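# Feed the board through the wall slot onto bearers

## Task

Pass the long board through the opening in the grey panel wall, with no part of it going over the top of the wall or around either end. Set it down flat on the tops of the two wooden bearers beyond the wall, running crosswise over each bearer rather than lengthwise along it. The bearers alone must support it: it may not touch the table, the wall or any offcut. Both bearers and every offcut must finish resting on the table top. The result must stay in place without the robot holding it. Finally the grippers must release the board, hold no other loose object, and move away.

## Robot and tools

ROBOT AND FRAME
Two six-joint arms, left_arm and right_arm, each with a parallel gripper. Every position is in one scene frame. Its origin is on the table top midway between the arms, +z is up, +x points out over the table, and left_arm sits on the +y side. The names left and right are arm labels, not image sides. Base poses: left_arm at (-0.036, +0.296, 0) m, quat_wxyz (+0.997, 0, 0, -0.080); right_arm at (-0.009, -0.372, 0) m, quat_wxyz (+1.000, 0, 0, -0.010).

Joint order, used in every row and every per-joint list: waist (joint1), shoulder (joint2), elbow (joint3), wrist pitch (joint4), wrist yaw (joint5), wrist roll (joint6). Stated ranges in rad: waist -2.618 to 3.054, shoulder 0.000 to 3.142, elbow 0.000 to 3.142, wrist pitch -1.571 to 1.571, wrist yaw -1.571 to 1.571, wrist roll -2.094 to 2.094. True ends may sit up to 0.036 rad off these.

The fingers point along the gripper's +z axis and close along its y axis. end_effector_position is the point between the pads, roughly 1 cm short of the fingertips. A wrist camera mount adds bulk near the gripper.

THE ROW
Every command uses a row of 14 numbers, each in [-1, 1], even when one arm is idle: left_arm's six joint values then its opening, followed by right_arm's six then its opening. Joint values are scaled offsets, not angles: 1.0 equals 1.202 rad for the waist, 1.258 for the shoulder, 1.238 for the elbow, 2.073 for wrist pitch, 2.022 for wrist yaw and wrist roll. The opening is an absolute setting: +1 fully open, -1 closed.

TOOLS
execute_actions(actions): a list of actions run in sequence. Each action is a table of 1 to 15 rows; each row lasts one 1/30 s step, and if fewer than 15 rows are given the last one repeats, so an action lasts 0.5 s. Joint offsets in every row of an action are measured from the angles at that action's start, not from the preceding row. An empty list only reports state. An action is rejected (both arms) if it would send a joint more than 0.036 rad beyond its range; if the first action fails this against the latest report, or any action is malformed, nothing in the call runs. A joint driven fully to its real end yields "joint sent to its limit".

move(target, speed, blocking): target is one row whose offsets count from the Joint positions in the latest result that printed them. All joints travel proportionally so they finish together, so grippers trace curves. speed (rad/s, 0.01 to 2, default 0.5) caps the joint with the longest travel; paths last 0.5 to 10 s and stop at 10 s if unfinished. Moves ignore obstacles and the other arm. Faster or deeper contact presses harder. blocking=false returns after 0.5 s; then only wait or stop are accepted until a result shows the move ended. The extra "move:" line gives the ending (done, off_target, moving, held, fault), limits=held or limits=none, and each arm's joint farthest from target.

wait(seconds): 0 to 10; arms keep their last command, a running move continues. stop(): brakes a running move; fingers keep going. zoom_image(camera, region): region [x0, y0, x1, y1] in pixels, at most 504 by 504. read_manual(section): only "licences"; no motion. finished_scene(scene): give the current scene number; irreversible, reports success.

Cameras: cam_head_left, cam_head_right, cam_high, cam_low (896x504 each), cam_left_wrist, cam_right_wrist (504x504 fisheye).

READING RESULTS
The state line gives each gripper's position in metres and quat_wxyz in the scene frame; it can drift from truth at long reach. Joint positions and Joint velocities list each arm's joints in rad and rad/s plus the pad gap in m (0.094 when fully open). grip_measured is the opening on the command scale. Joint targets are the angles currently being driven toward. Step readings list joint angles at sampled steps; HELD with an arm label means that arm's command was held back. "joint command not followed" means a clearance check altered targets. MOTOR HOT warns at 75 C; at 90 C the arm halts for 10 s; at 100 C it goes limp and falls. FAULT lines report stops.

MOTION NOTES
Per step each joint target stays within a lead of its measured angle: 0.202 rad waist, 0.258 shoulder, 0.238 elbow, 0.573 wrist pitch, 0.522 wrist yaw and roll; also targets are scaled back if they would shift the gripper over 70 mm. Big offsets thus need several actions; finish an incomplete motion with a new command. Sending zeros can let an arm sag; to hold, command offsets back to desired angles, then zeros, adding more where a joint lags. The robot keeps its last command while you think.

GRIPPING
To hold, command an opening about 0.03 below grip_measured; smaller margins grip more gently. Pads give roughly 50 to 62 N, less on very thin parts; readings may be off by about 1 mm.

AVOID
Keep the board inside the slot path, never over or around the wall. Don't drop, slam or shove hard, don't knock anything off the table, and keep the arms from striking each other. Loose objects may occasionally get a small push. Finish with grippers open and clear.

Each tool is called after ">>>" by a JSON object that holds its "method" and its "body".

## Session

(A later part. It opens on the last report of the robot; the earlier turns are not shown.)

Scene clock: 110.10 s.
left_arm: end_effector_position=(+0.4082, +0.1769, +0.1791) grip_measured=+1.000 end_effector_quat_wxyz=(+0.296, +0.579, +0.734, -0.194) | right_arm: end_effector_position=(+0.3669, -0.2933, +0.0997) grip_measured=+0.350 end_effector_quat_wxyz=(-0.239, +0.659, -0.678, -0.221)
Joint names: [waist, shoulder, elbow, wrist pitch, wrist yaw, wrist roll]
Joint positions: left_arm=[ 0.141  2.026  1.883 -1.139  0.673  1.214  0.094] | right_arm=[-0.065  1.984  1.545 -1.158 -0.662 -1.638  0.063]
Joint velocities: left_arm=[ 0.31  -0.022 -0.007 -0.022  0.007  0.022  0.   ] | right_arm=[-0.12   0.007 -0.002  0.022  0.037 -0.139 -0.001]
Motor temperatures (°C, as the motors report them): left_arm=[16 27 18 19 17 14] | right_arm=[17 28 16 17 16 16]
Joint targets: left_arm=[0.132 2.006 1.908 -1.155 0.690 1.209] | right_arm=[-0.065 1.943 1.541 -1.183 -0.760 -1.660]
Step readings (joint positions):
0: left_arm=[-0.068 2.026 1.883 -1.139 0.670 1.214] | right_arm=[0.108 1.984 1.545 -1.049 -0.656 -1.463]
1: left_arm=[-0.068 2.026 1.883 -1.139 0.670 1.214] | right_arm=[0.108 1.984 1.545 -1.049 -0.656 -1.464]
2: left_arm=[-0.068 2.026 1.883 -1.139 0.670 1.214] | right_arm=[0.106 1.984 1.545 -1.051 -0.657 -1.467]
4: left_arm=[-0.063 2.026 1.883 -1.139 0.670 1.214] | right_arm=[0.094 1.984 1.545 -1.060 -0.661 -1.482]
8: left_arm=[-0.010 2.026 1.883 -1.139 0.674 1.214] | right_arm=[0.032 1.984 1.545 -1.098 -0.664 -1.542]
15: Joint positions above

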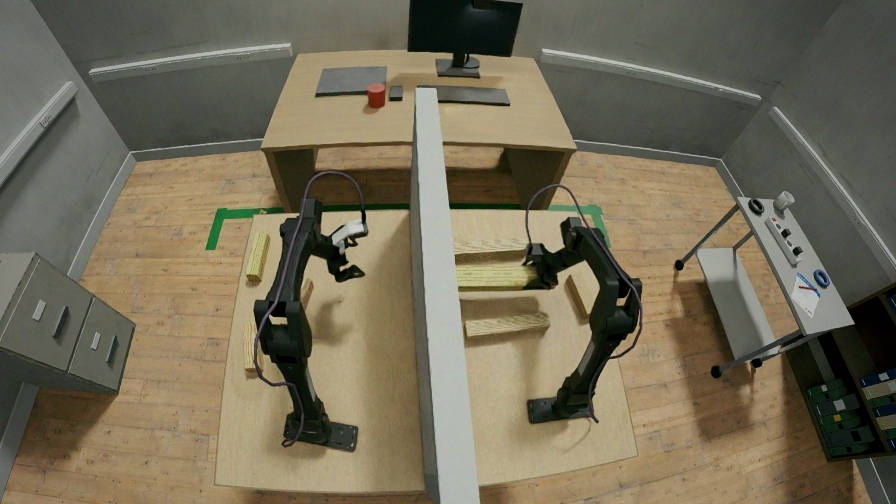

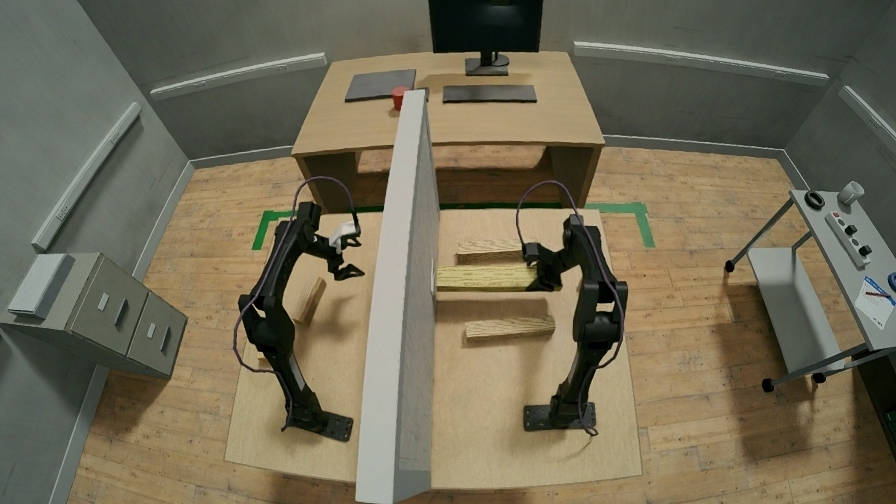

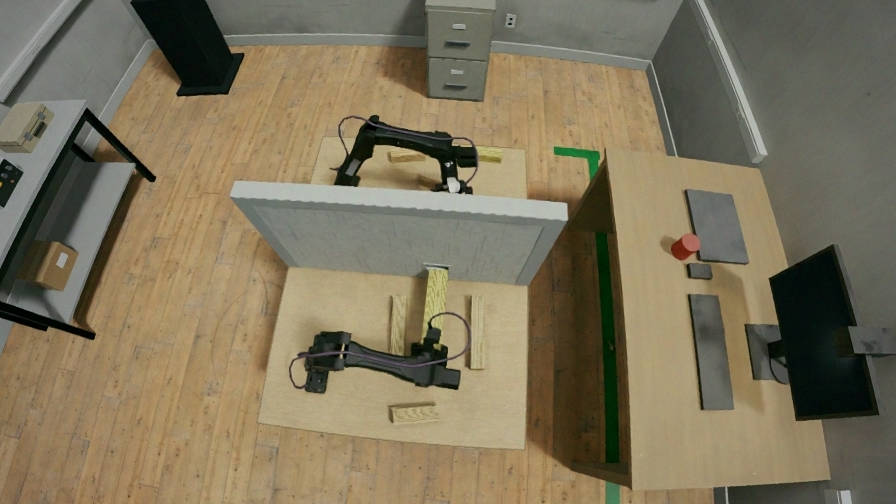

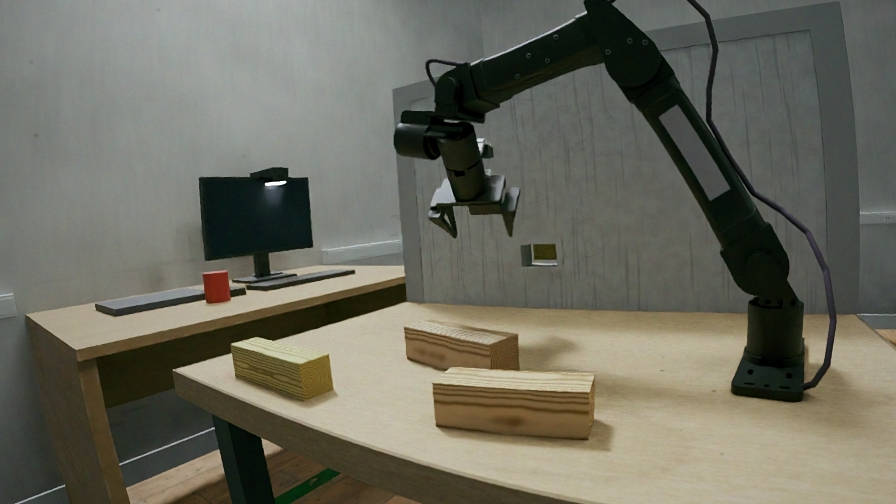

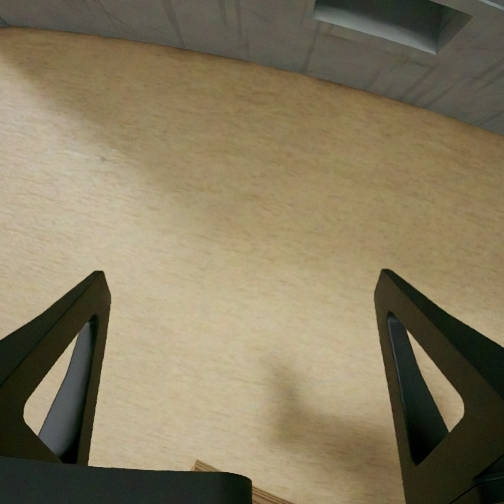

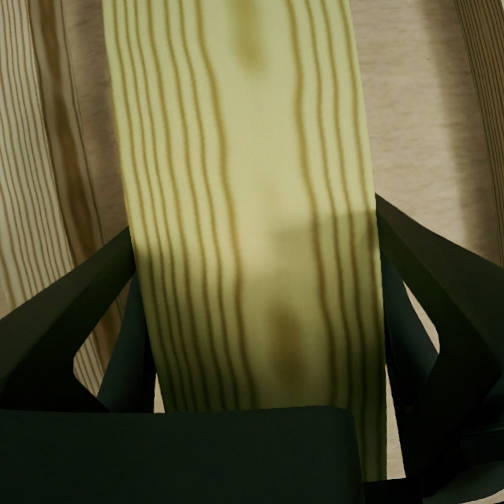

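>>> {"method": "zoom_image", "body": {"camera": "cam_head_right", "region": [410, 225, 570, 350]}}

>>> {"method": "zoom_image", "body": {"camera": "cam_high", "region": [370, 250, 510, 430]}}

>>> {"method": "execute_actions", "body": {"actions": []}}

Region (410, 225, 570, 350) of cam_head_right's 896x504 image, scaled by 3.150, with more detail than that image has; it fills the top 394 rows of this view, and the rest is white.

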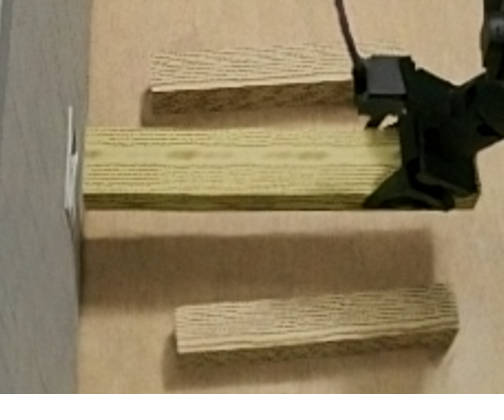

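Region (370, 250, 510, 430) of cam_high's 896x504 image, scaled by 2.800, with more detail than that image has.

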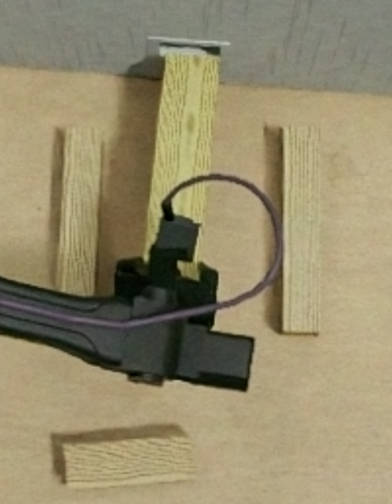

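Scene clock: 110.30 s.
left_arm: end_effector_position=(+0.4085, +0.1777, +0.1791) grip_measured=+1.000 end_effector_quat_wxyz=(+0.296, +0.578, +0.735, -0.194) | right_arm: end_effector_position=(+0.3663, -0.2944, +0.0998) grip_measured=+0.350 end_effector_quat_wxyz=(-0.239, +0.662, -0.675, -0.221)
Joint names: [waist, shoulder, elbow, wrist pitch, wrist yaw, wrist roll]
Joint positions: left_arm=[ 0.143  2.026  1.883 -1.139  0.673  1.214  0.094] | right_arm=[-0.068  1.984  1.545 -1.162 -0.662 -1.65   0.063]
Joint velocities: left_arm=[-0.071 -0.007 -0.007  0.022 -0.051 -0.022  0.   ] | right_arm=[-0.012  0.012 -0.007 -0.022  0.022 -0.066  0.   ]
Motor temperatures (°C, as the motors report them): left_arm=[16 27 18 19 17 14] | right_arm=[17 28 16 17 16 16]
Joint targets: left_arm=[0.133 2.006 1.908 -1.155 0.690 1.209] | right_arm=[-0.065 1.943 1.541 -1.183 -0.760 -1.660]

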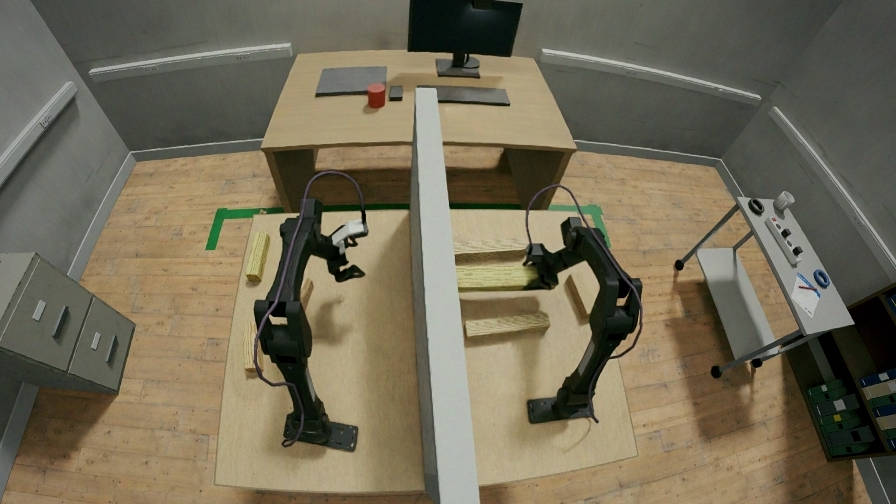

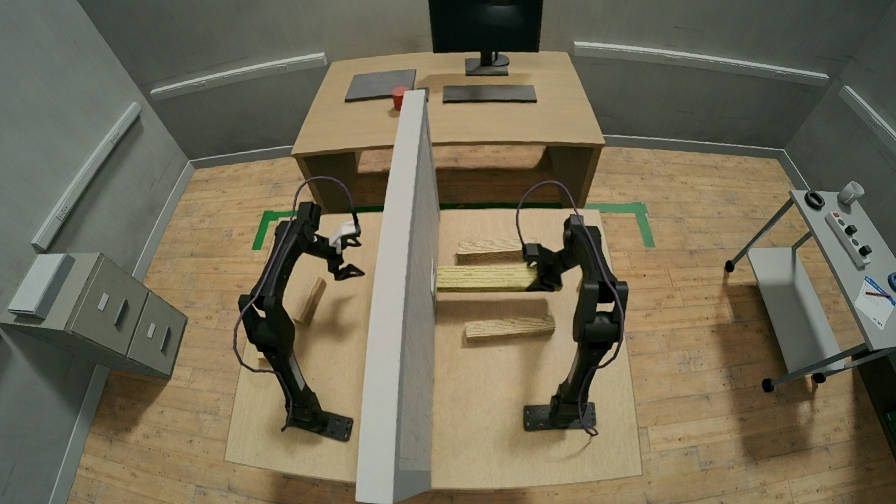

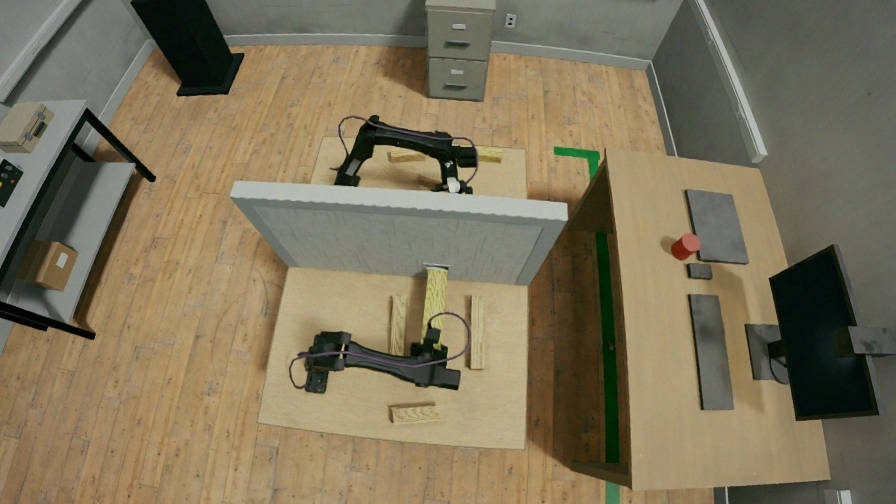

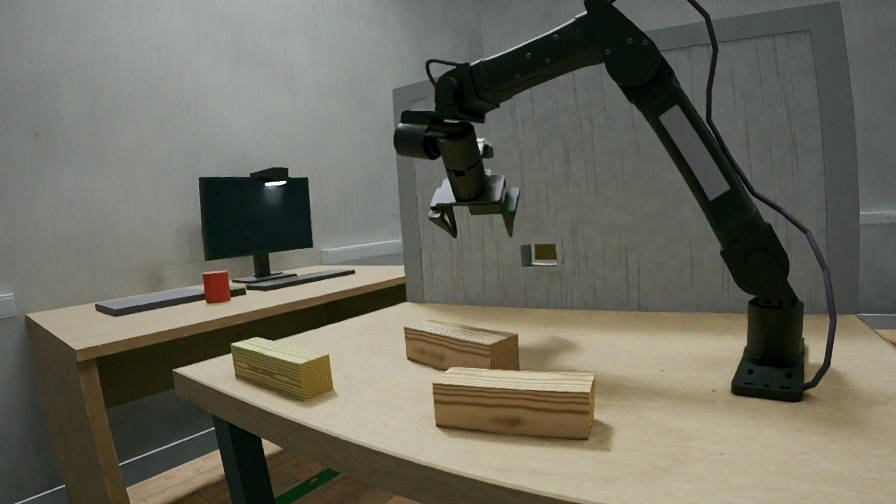

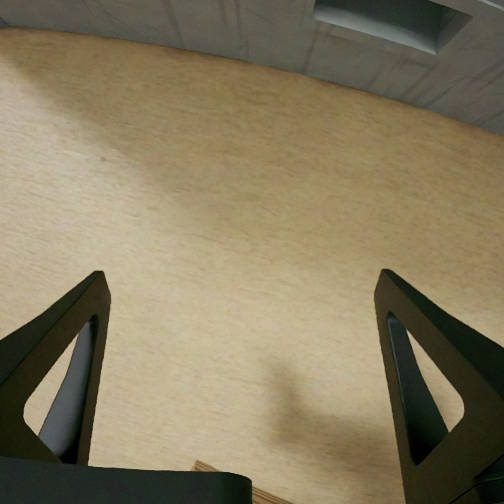

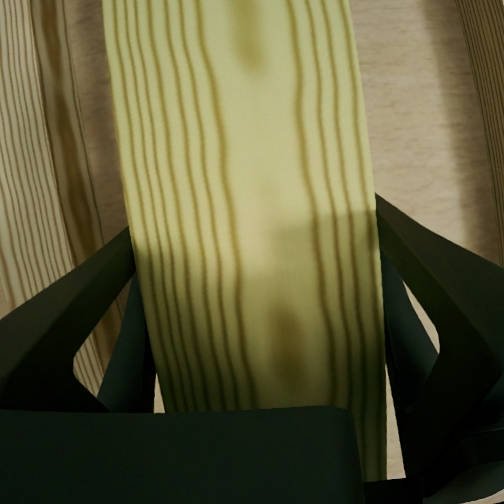

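>>> {"method": "execute_actions", "body": {"actions": [[
[0,-0.0159,0.0202,-0.0077,0.0084,-0.0025,1, -0.0033,-0.0338,-0.0047,0.00516,-0.0455,0.01316,0.2],
[0,-0.0159,0.0202,-0.0077,0.0084,-0.0025,1, -0.0083,-0.03732,-0.00896,0.01491,-0.04352,0.02646,0.2],
[0,-0.0159,0.0202,-0.0077,0.0084,-0.0025,1, -0.014,-0.04295,-0.01578,0.02803,-0.04204,0.04441,0.2],
[0,-0.0159,0.0202,-0.0077,0.0084,-0.0025,1, -0.0193,-0.05051,-0.02495,0.04414,-0.04105,0.06647,0.2],
[0,-0.0159,0.0202,-0.0077,0.0084,-0.0025,1, -0.0243,-0.05983,-0.03624,0.06271,-0.04006,0.09209,0.2],
[0,-0.0159,0.0202,-0.0077,0.0084,-0.0025,1, -0.0283,-0.0707,-0.04942,0.0836,-0.03759,0.12087,0.2],
[0,-0.0159,0.0202,-0.0077,0.0084,-0.0025,1, -0.0309,-0.08296,-0.06427,0.10651,-0.03412,0.15247,0.2],
[0,-0.0159,0.0202,-0.0077,0.0084,-0.0025,1, -0.0326,-0.09642,-0.08058,0.13039,-0.02893,0.18581,0.2],
[0,-0.0159,0.0202,-0.0077,0.0084,-0.0025,1, -0.0333,-0.11088,-0.09812,0.15499,-0.02201,0.22047,0.2],
[0,-0.0159,0.0202,-0.0077,0.0084,-0.0025,1, -0.0333,-0.12618,-0.11666,0.18066,-0.01444,0.25668,0.2],
[0,-0.0159,0.0202,-0.0077,0.0084,-0.0025,1, -0.0333,-0.14212,-0.13598,0.20468,-0.00371,0.29199,0.2],
[0,-0.0159,0.0202,-0.0077,0.0084,-0.0025,1, -0.0333,-0.15852,-0.15586,0.22909,0.00762,0.32789,0.2],
[0,-0.0159,0.0202,-0.0077,0.0084,-0.0025,1, -0.0333,-0.1752,-0.17607,0.25191,0.02062,0.36261,0.2],
[0,-0.0159,0.0202,-0.0077,0.0084,-0.0025,1, -0.0333,-0.19197,-0.19639,0.27337,0.03477,0.39624,0.2],
[0,-0.0159,0.0202,-0.0077,0.0084,-0.0025,1, -0.0333,-0.20865,-0.2166,0.29383,0.04941,0.42873,0.2]
],[
[0,-0.0159,0.0202,-0.0077,0.0084,-0.0025,1, 0.00709,-0.095,-0.07444,0.12002,0.0277,0.15767,0.2],
[0,-0.0159,0.0202,-0.0077,0.0084,-0.0025,1, 0.01527,-0.11095,-0.09376,0.13685,0.04278,0.1864,0.2],
[0,-0.0159,0.0202,-0.0077,0.0084,-0.0025,1, 0.02784,-0.12624,-0.1123,0.15094,0.05821,0.21241,0.2],
[0,-0.0159,0.0202,-0.0077,0.0084,-0.0025,1, 0.04392,-0.14071,-0.12984,0.16319,0.07295,0.236,0.2],
[0,-0.0159,0.0202,-0.0077,0.0084,-0.0025,1, 0.06263,-0.15417,-0.14615,0.17443,0.08635,0.25752,0.2],
[0,-0.0159,0.0202,-0.0077,0.0084,-0.0025,1, 0.08308,-0.16642,-0.161,0.18316,0.09881,0.27591,0.2],
[0,-0.0159,0.0202,-0.0077,0.0084,-0.0025,1, 0.10441,-0.1773,-0.17418,0.19011,0.10974,0.29139,0.2],
[0,-0.0159,0.0202,-0.0077,0.0084,-0.0025,1, 0.12574,-0.18661,-0.18547,0.19571,0.1186,0.30391,0.2],
[0,-0.0159,0.0202,-0.0077,0.0084,-0.0025,1, 0.14621,-0.19417,-0.19464,0.1999,0.12522,0.31325,0.2],
[0,-0.0159,0.0202,-0.0077,0.0084,-0.0025,1, 0.16492,-0.1998,-0.20146,0.20251,0.12933,0.31909,0.2],
[0,-0.0159,0.0202,-0.0077,0.0084,-0.0025,1, 0.18098,-0.20332,-0.20572,0.20342,0.13076,0.32112,0.2],
[0,-0.0159,0.0202,-0.0077,0.0084,-0.0025,1, 0.19355,-0.20453,-0.20719,0.20342,0.13076,0.32112,0.2],
[0,-0.0159,0.0202,-0.0077,0.0084,-0.0025,1, 0.20173,-0.20453,-0.20719,0.20342,0.13076,0.32112,0.2],
[0,-0.0159,0.0202,-0.0077,0.0084,-0.0025,1, 0.20466,-0.20453,-0.20719,0.20342,0.13076,0.32112,0.2],
[0,-0.0159,0.0202,-0.0077,0.0084,-0.0025,1, 0.20466,-0.20453,-0.20719,0.20342,0.13076,0.32112,0.2]
]]}}

Scene clock: 121.27 s.
left_arm: end_effector_position=(+0.4080, +0.1760, +0.1791) grip_measured=+1.000 end_effector_quat_wxyz=(+0.296, +0.580, +0.734, -0.195) | right_arm: end_effector_position=(+0.3823, -0.2694, +0.1136) grip_measured=+0.351 end_effector_quat_wxyz=(+0.312, -0.314, +0.892, +0.092)
Joint names: [waist, shoulder, elbow, wrist pitch, wrist yaw, wrist roll]
Joint positions: left_arm=[ 0.139  2.026  1.883 -1.139  0.673  1.214  0.094] | right_arm=[ 0.144  1.582  1.059 -0.448 -0.301 -0.461  0.063]
Joint velocities: left_arm=[-0.007 -0.027 -0.012 -0.095 -0.022 -0.066  0.   ] | right_arm=[ 0.242  0.002 -0.032  0.051 -0.007  0.256  0.   ]
Motor temperatures (°C, as the motors report them): left_arm=[16 26 19 18 17 14] | right_arm=[17 29 16 17 16 16]
Joint targets: left_arm=[0.139 2.006 1.908 -1.155 0.690 1.209] | right_arm=[0.145 1.539 1.062 -0.341 -0.304 -0.407]
Step readings (joint positions; steps 1 to 15: 1st action; 16 to 30: 2nd action):
0: left_arm=[0.139 2.026 1.883 -1.139 0.673 1.214] | right_arm=[-0.068 1.984 1.545 -1.164 -0.662 -1.654]
1: left_arm=[0.139 2.026 1.883 -1.139 0.673 1.214] | right_arm=[-0.068 1.984 1.545 -1.163 -0.662 -1.651]
2: left_arm=[0.139 2.026 1.883 -1.139 0.673 1.214] | right_arm=[-0.068 1.984 1.545 -1.160 -0.662 -1.643]
4: left_arm=[0.139 2.026 1.883 -1.139 0.673 1.214] | right_arm=[-0.070 1.975 1.535 -1.136 -0.662 -1.610]
8: left_arm=[0.139 2.026 1.883 -1.139 0.673 1.214] | right_arm=[-0.088 1.929 1.478 -1.040 -0.655 -1.470]
15: left_arm=[0.139 2.026 1.883 -1.139 0.673 1.214] | right_arm=[-0.101 1.796 1.319 -0.763 -0.568 -1.057]
16: left_arm=[0.139 2.026 1.883 -1.139 0.673 1.214] | right_arm=[-0.101 1.771 1.288 -0.718 -0.547 -0.995]
17: left_arm=[0.139 2.026 1.883 -1.139 0.673 1.214] | right_arm=[-0.100 1.743 1.255 -0.677 -0.521 -0.935]
19: left_arm=[0.139 2.026 1.883 -1.139 0.673 1.214] | right_arm=[-0.091 1.691 1.197 -0.613 -0.464 -0.818]
23: left_arm=[0.139 2.026 1.883 -1.139 0.673 1.214] | right_arm=[-0.015 1.620 1.115 -0.513 -0.354 -0.619]
30: Joint positions above

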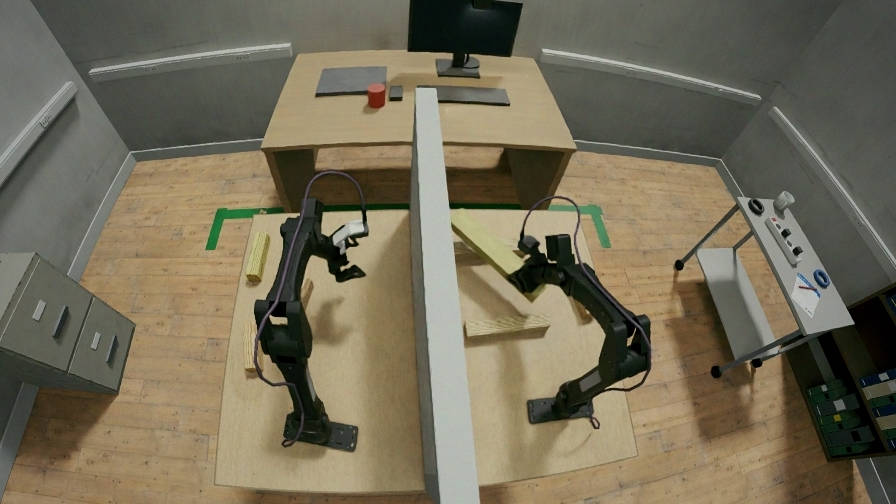

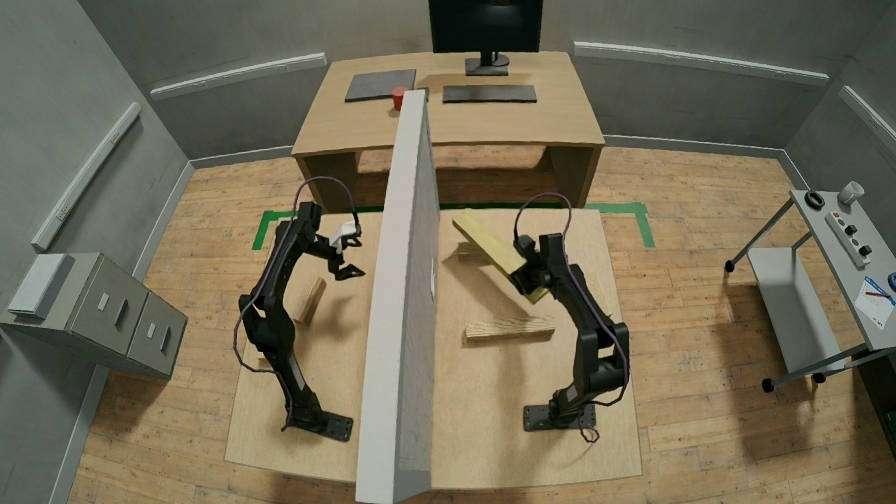

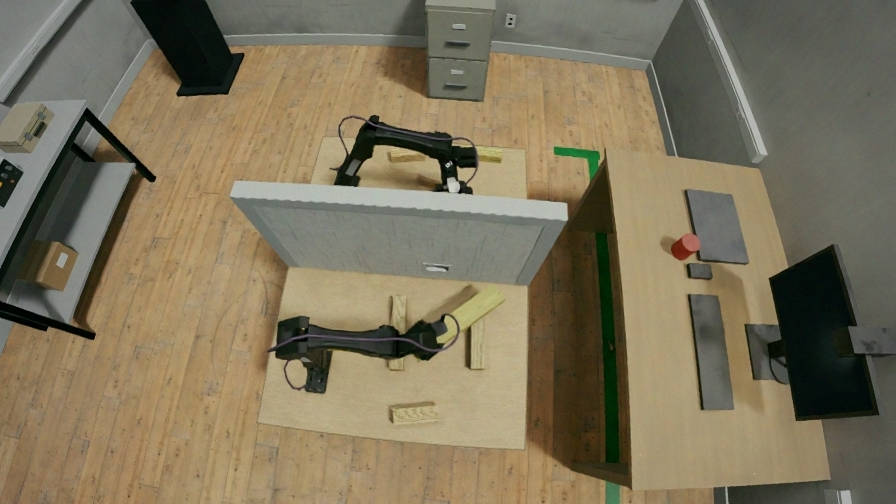

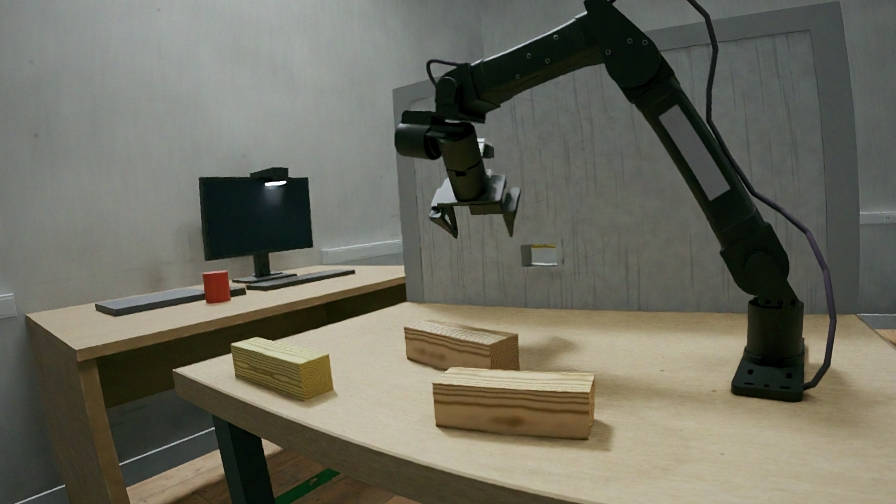

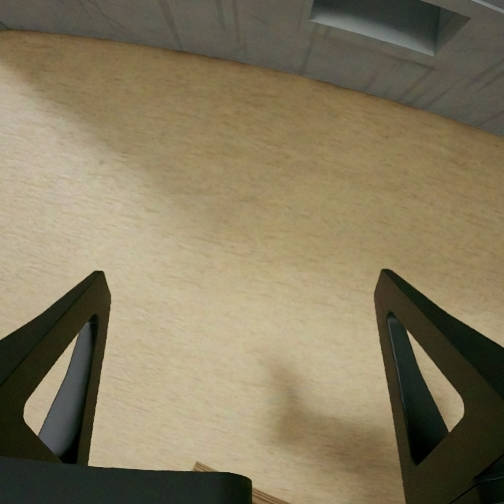

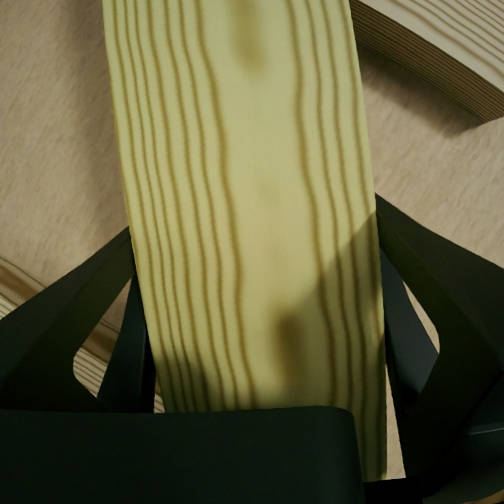

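>>> {"method": "execute_actions", "body": {"actions": []}}

Scene clock: 121.40 s.
left_arm: end_effector_position=(+0.4080, +0.1760, +0.1791) grip_measured=+1.000 end_effector_quat_wxyz=(+0.296, +0.580, +0.734, -0.195) | right_arm: end_effector_position=(+0.3831, -0.2680, +0.1137) grip_measured=+0.351 end_effector_quat_wxyz=(+0.313, -0.305, +0.895, +0.093)
Joint names: [waist, shoulder, elbow, wrist pitch, wrist yaw, wrist roll]
Joint positions: left_arm=[ 0.139  2.026  1.883 -1.139  0.673  1.214  0.094] | right_arm=[ 0.151  1.582  1.057 -0.441 -0.292 -0.435  0.063]
Joint velocities: left_arm=[ 0.007 -0.007  0.002  0.11  -0.007  0.037  0.   ] | right_arm=[0.002 0.007 0.007 0.022 0.095 0.11  0.   ]
Motor temperatures (°C, as the motors report them): left_arm=[16 26 19 18 17 14] | right_arm=[17 29 16 17 16 16]
Joint targets: left_arm=[0.139 2.006 1.908 -1.155 0.690 1.209] | right_arm=[0.145 1.539 1.062 -0.341 -0.304 -0.408]

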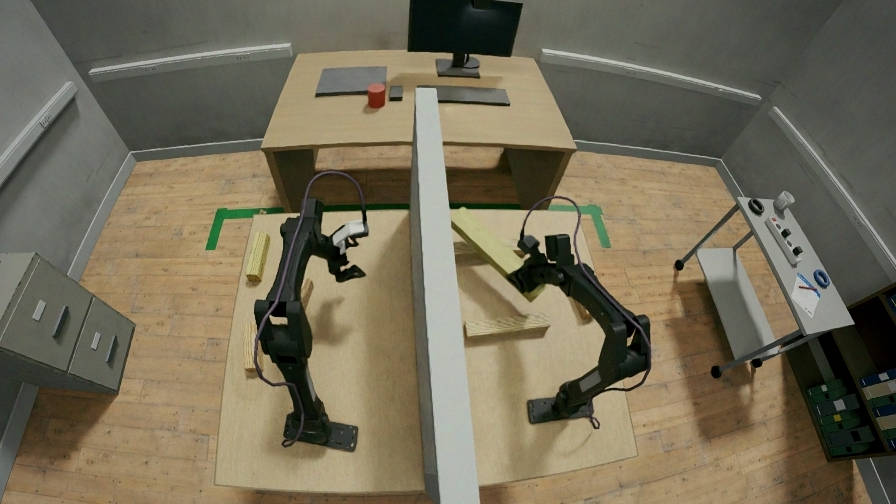

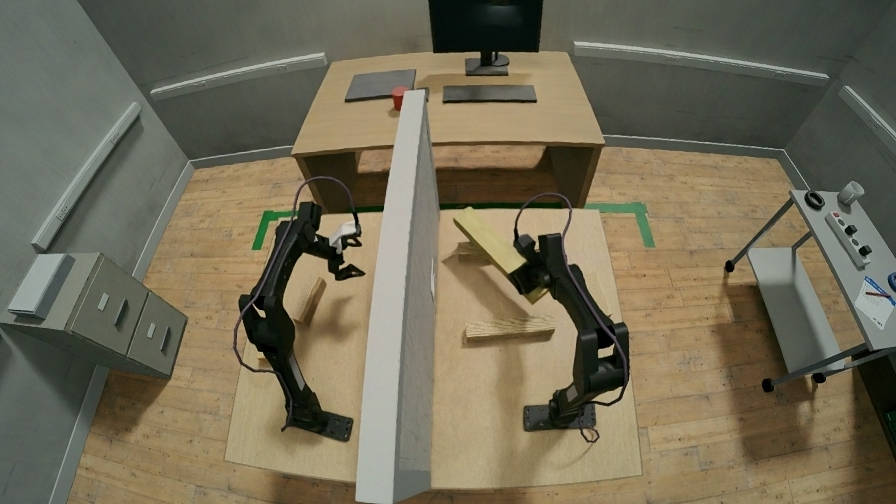

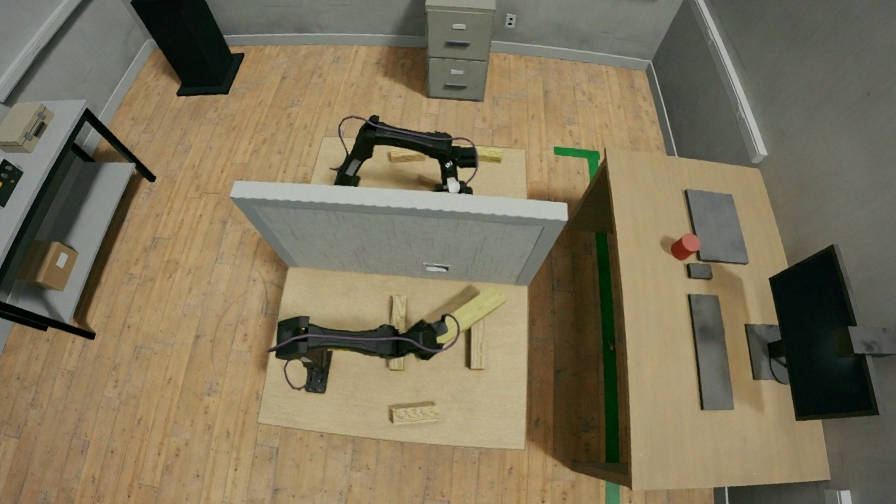

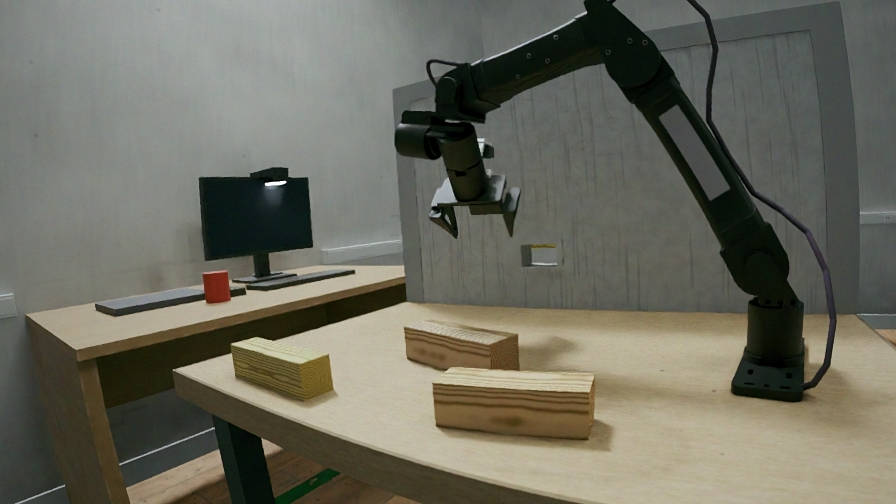

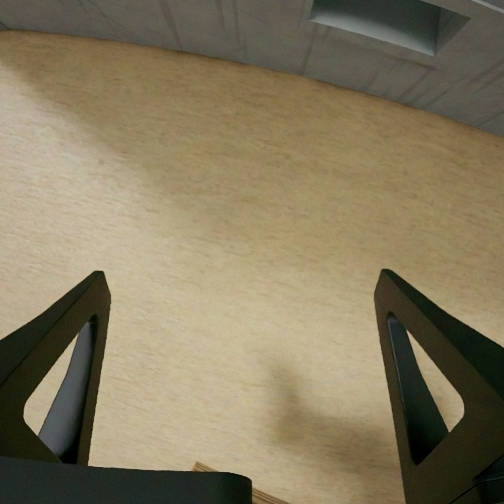

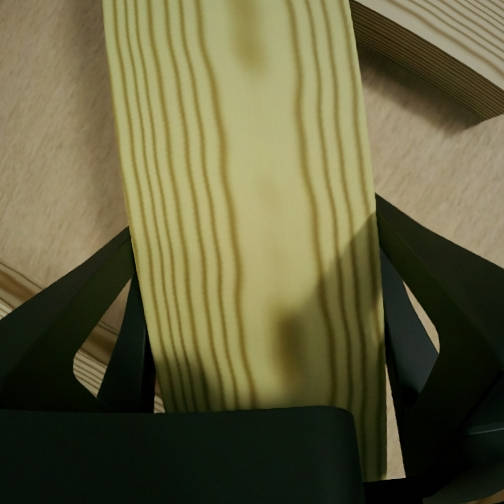

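>>> {"method": "execute_actions", "body": {"actions": []}}

Scene clock: 122.03 s.
left_arm: end_effector_position=(+0.4080, +0.1760, +0.1791) grip_measured=+1.000 end_effector_quat_wxyz=(+0.296, +0.580, +0.734, -0.195) | right_arm: end_effector_position=(+0.3854, -0.2702, +0.1142) grip_measured=+0.351 end_effector_quat_wxyz=(+0.315, -0.294, +0.898, +0.088)
Joint names: [waist, shoulder, elbow, wrist pitch, wrist yaw, wrist roll]
Joint positions: left_arm=[ 0.139  2.026  1.883 -1.139  0.673  1.214  0.094] | right_arm=[ 0.151  1.582  1.057 -0.433 -0.278 -0.414  0.063]
Joint velocities: left_arm=[ 0.012 -0.002  0.012 -0.051 -0.022 -0.022  0.   ] | right_arm=[ 0.007  0.012 -0.022  0.037  0.037 -0.022 -0.   ]
Motor temperatures (°C, as the motors report them): left_arm=[16 26 19 18 17 14] | right_arm=[17 29 16 17 16 16]
Joint targets: left_arm=[0.139 2.006 1.908 -1.155 0.690 1.209] | right_arm=[0.145 1.539 1.062 -0.341 -0.304 -0.407]

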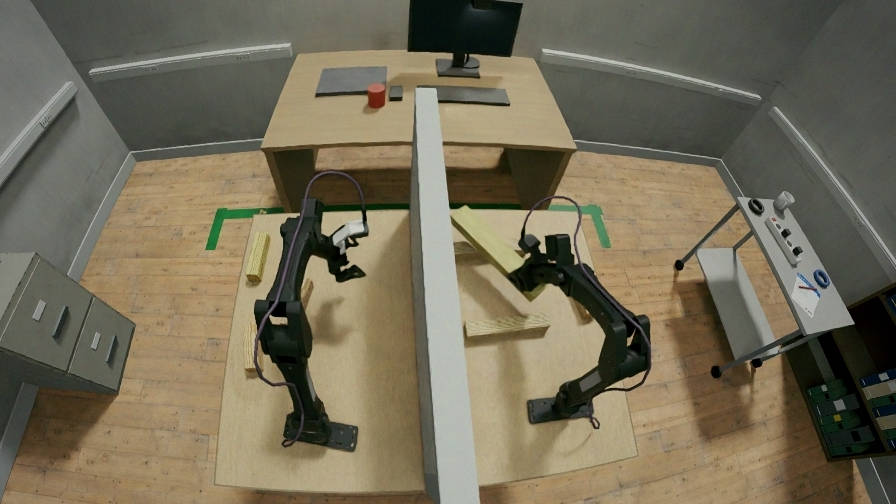

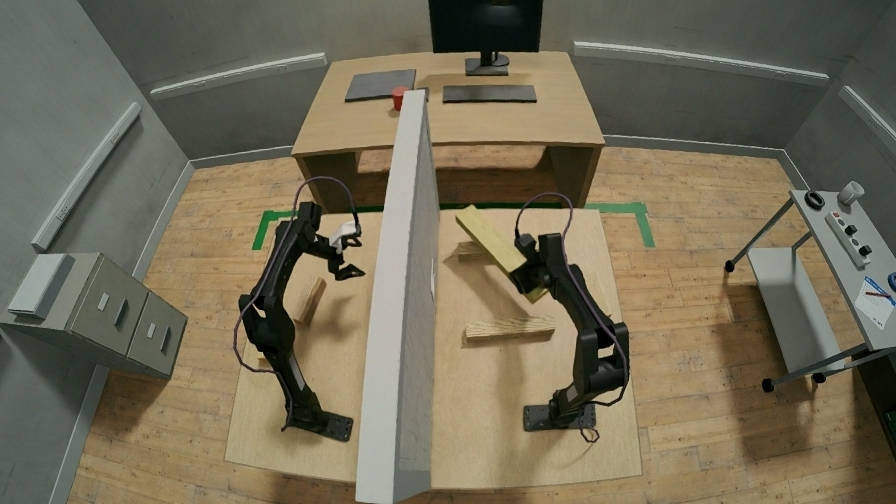

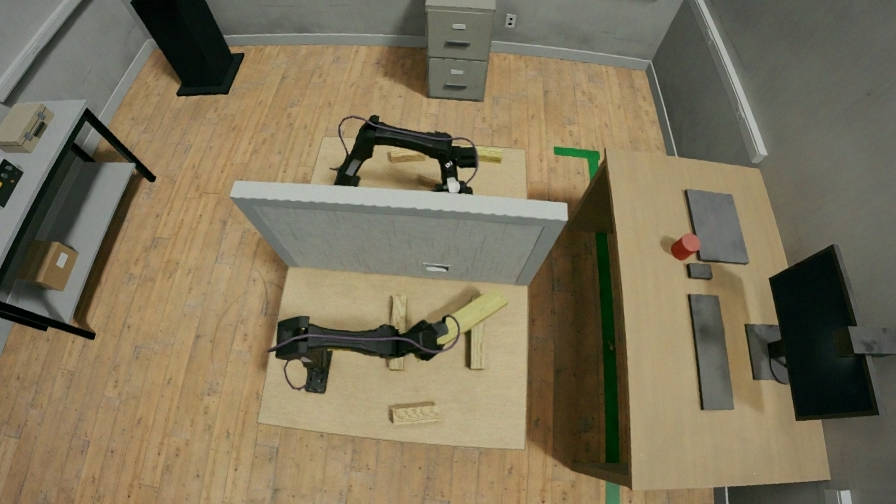

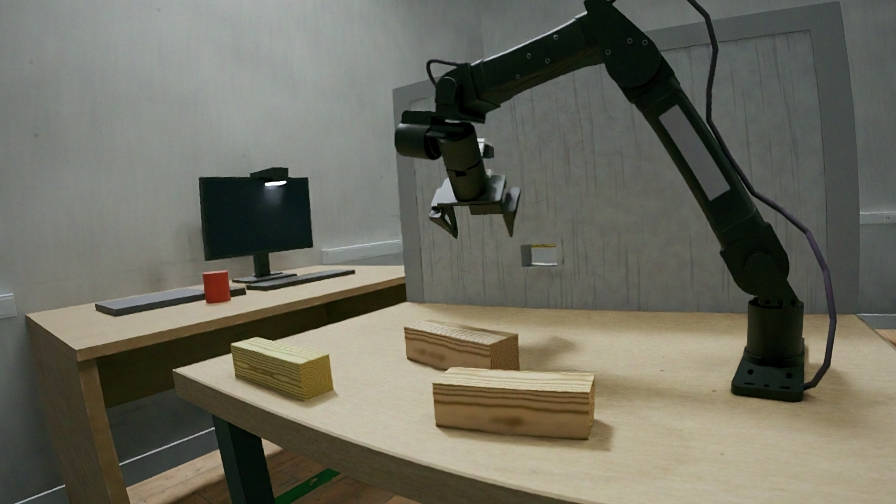

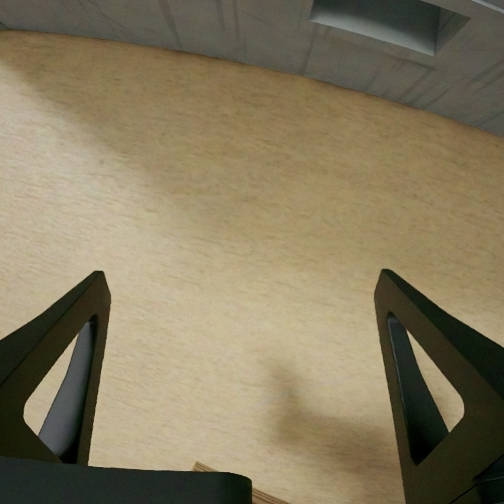

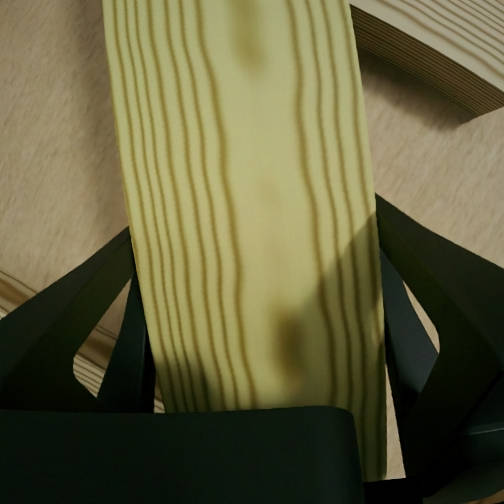

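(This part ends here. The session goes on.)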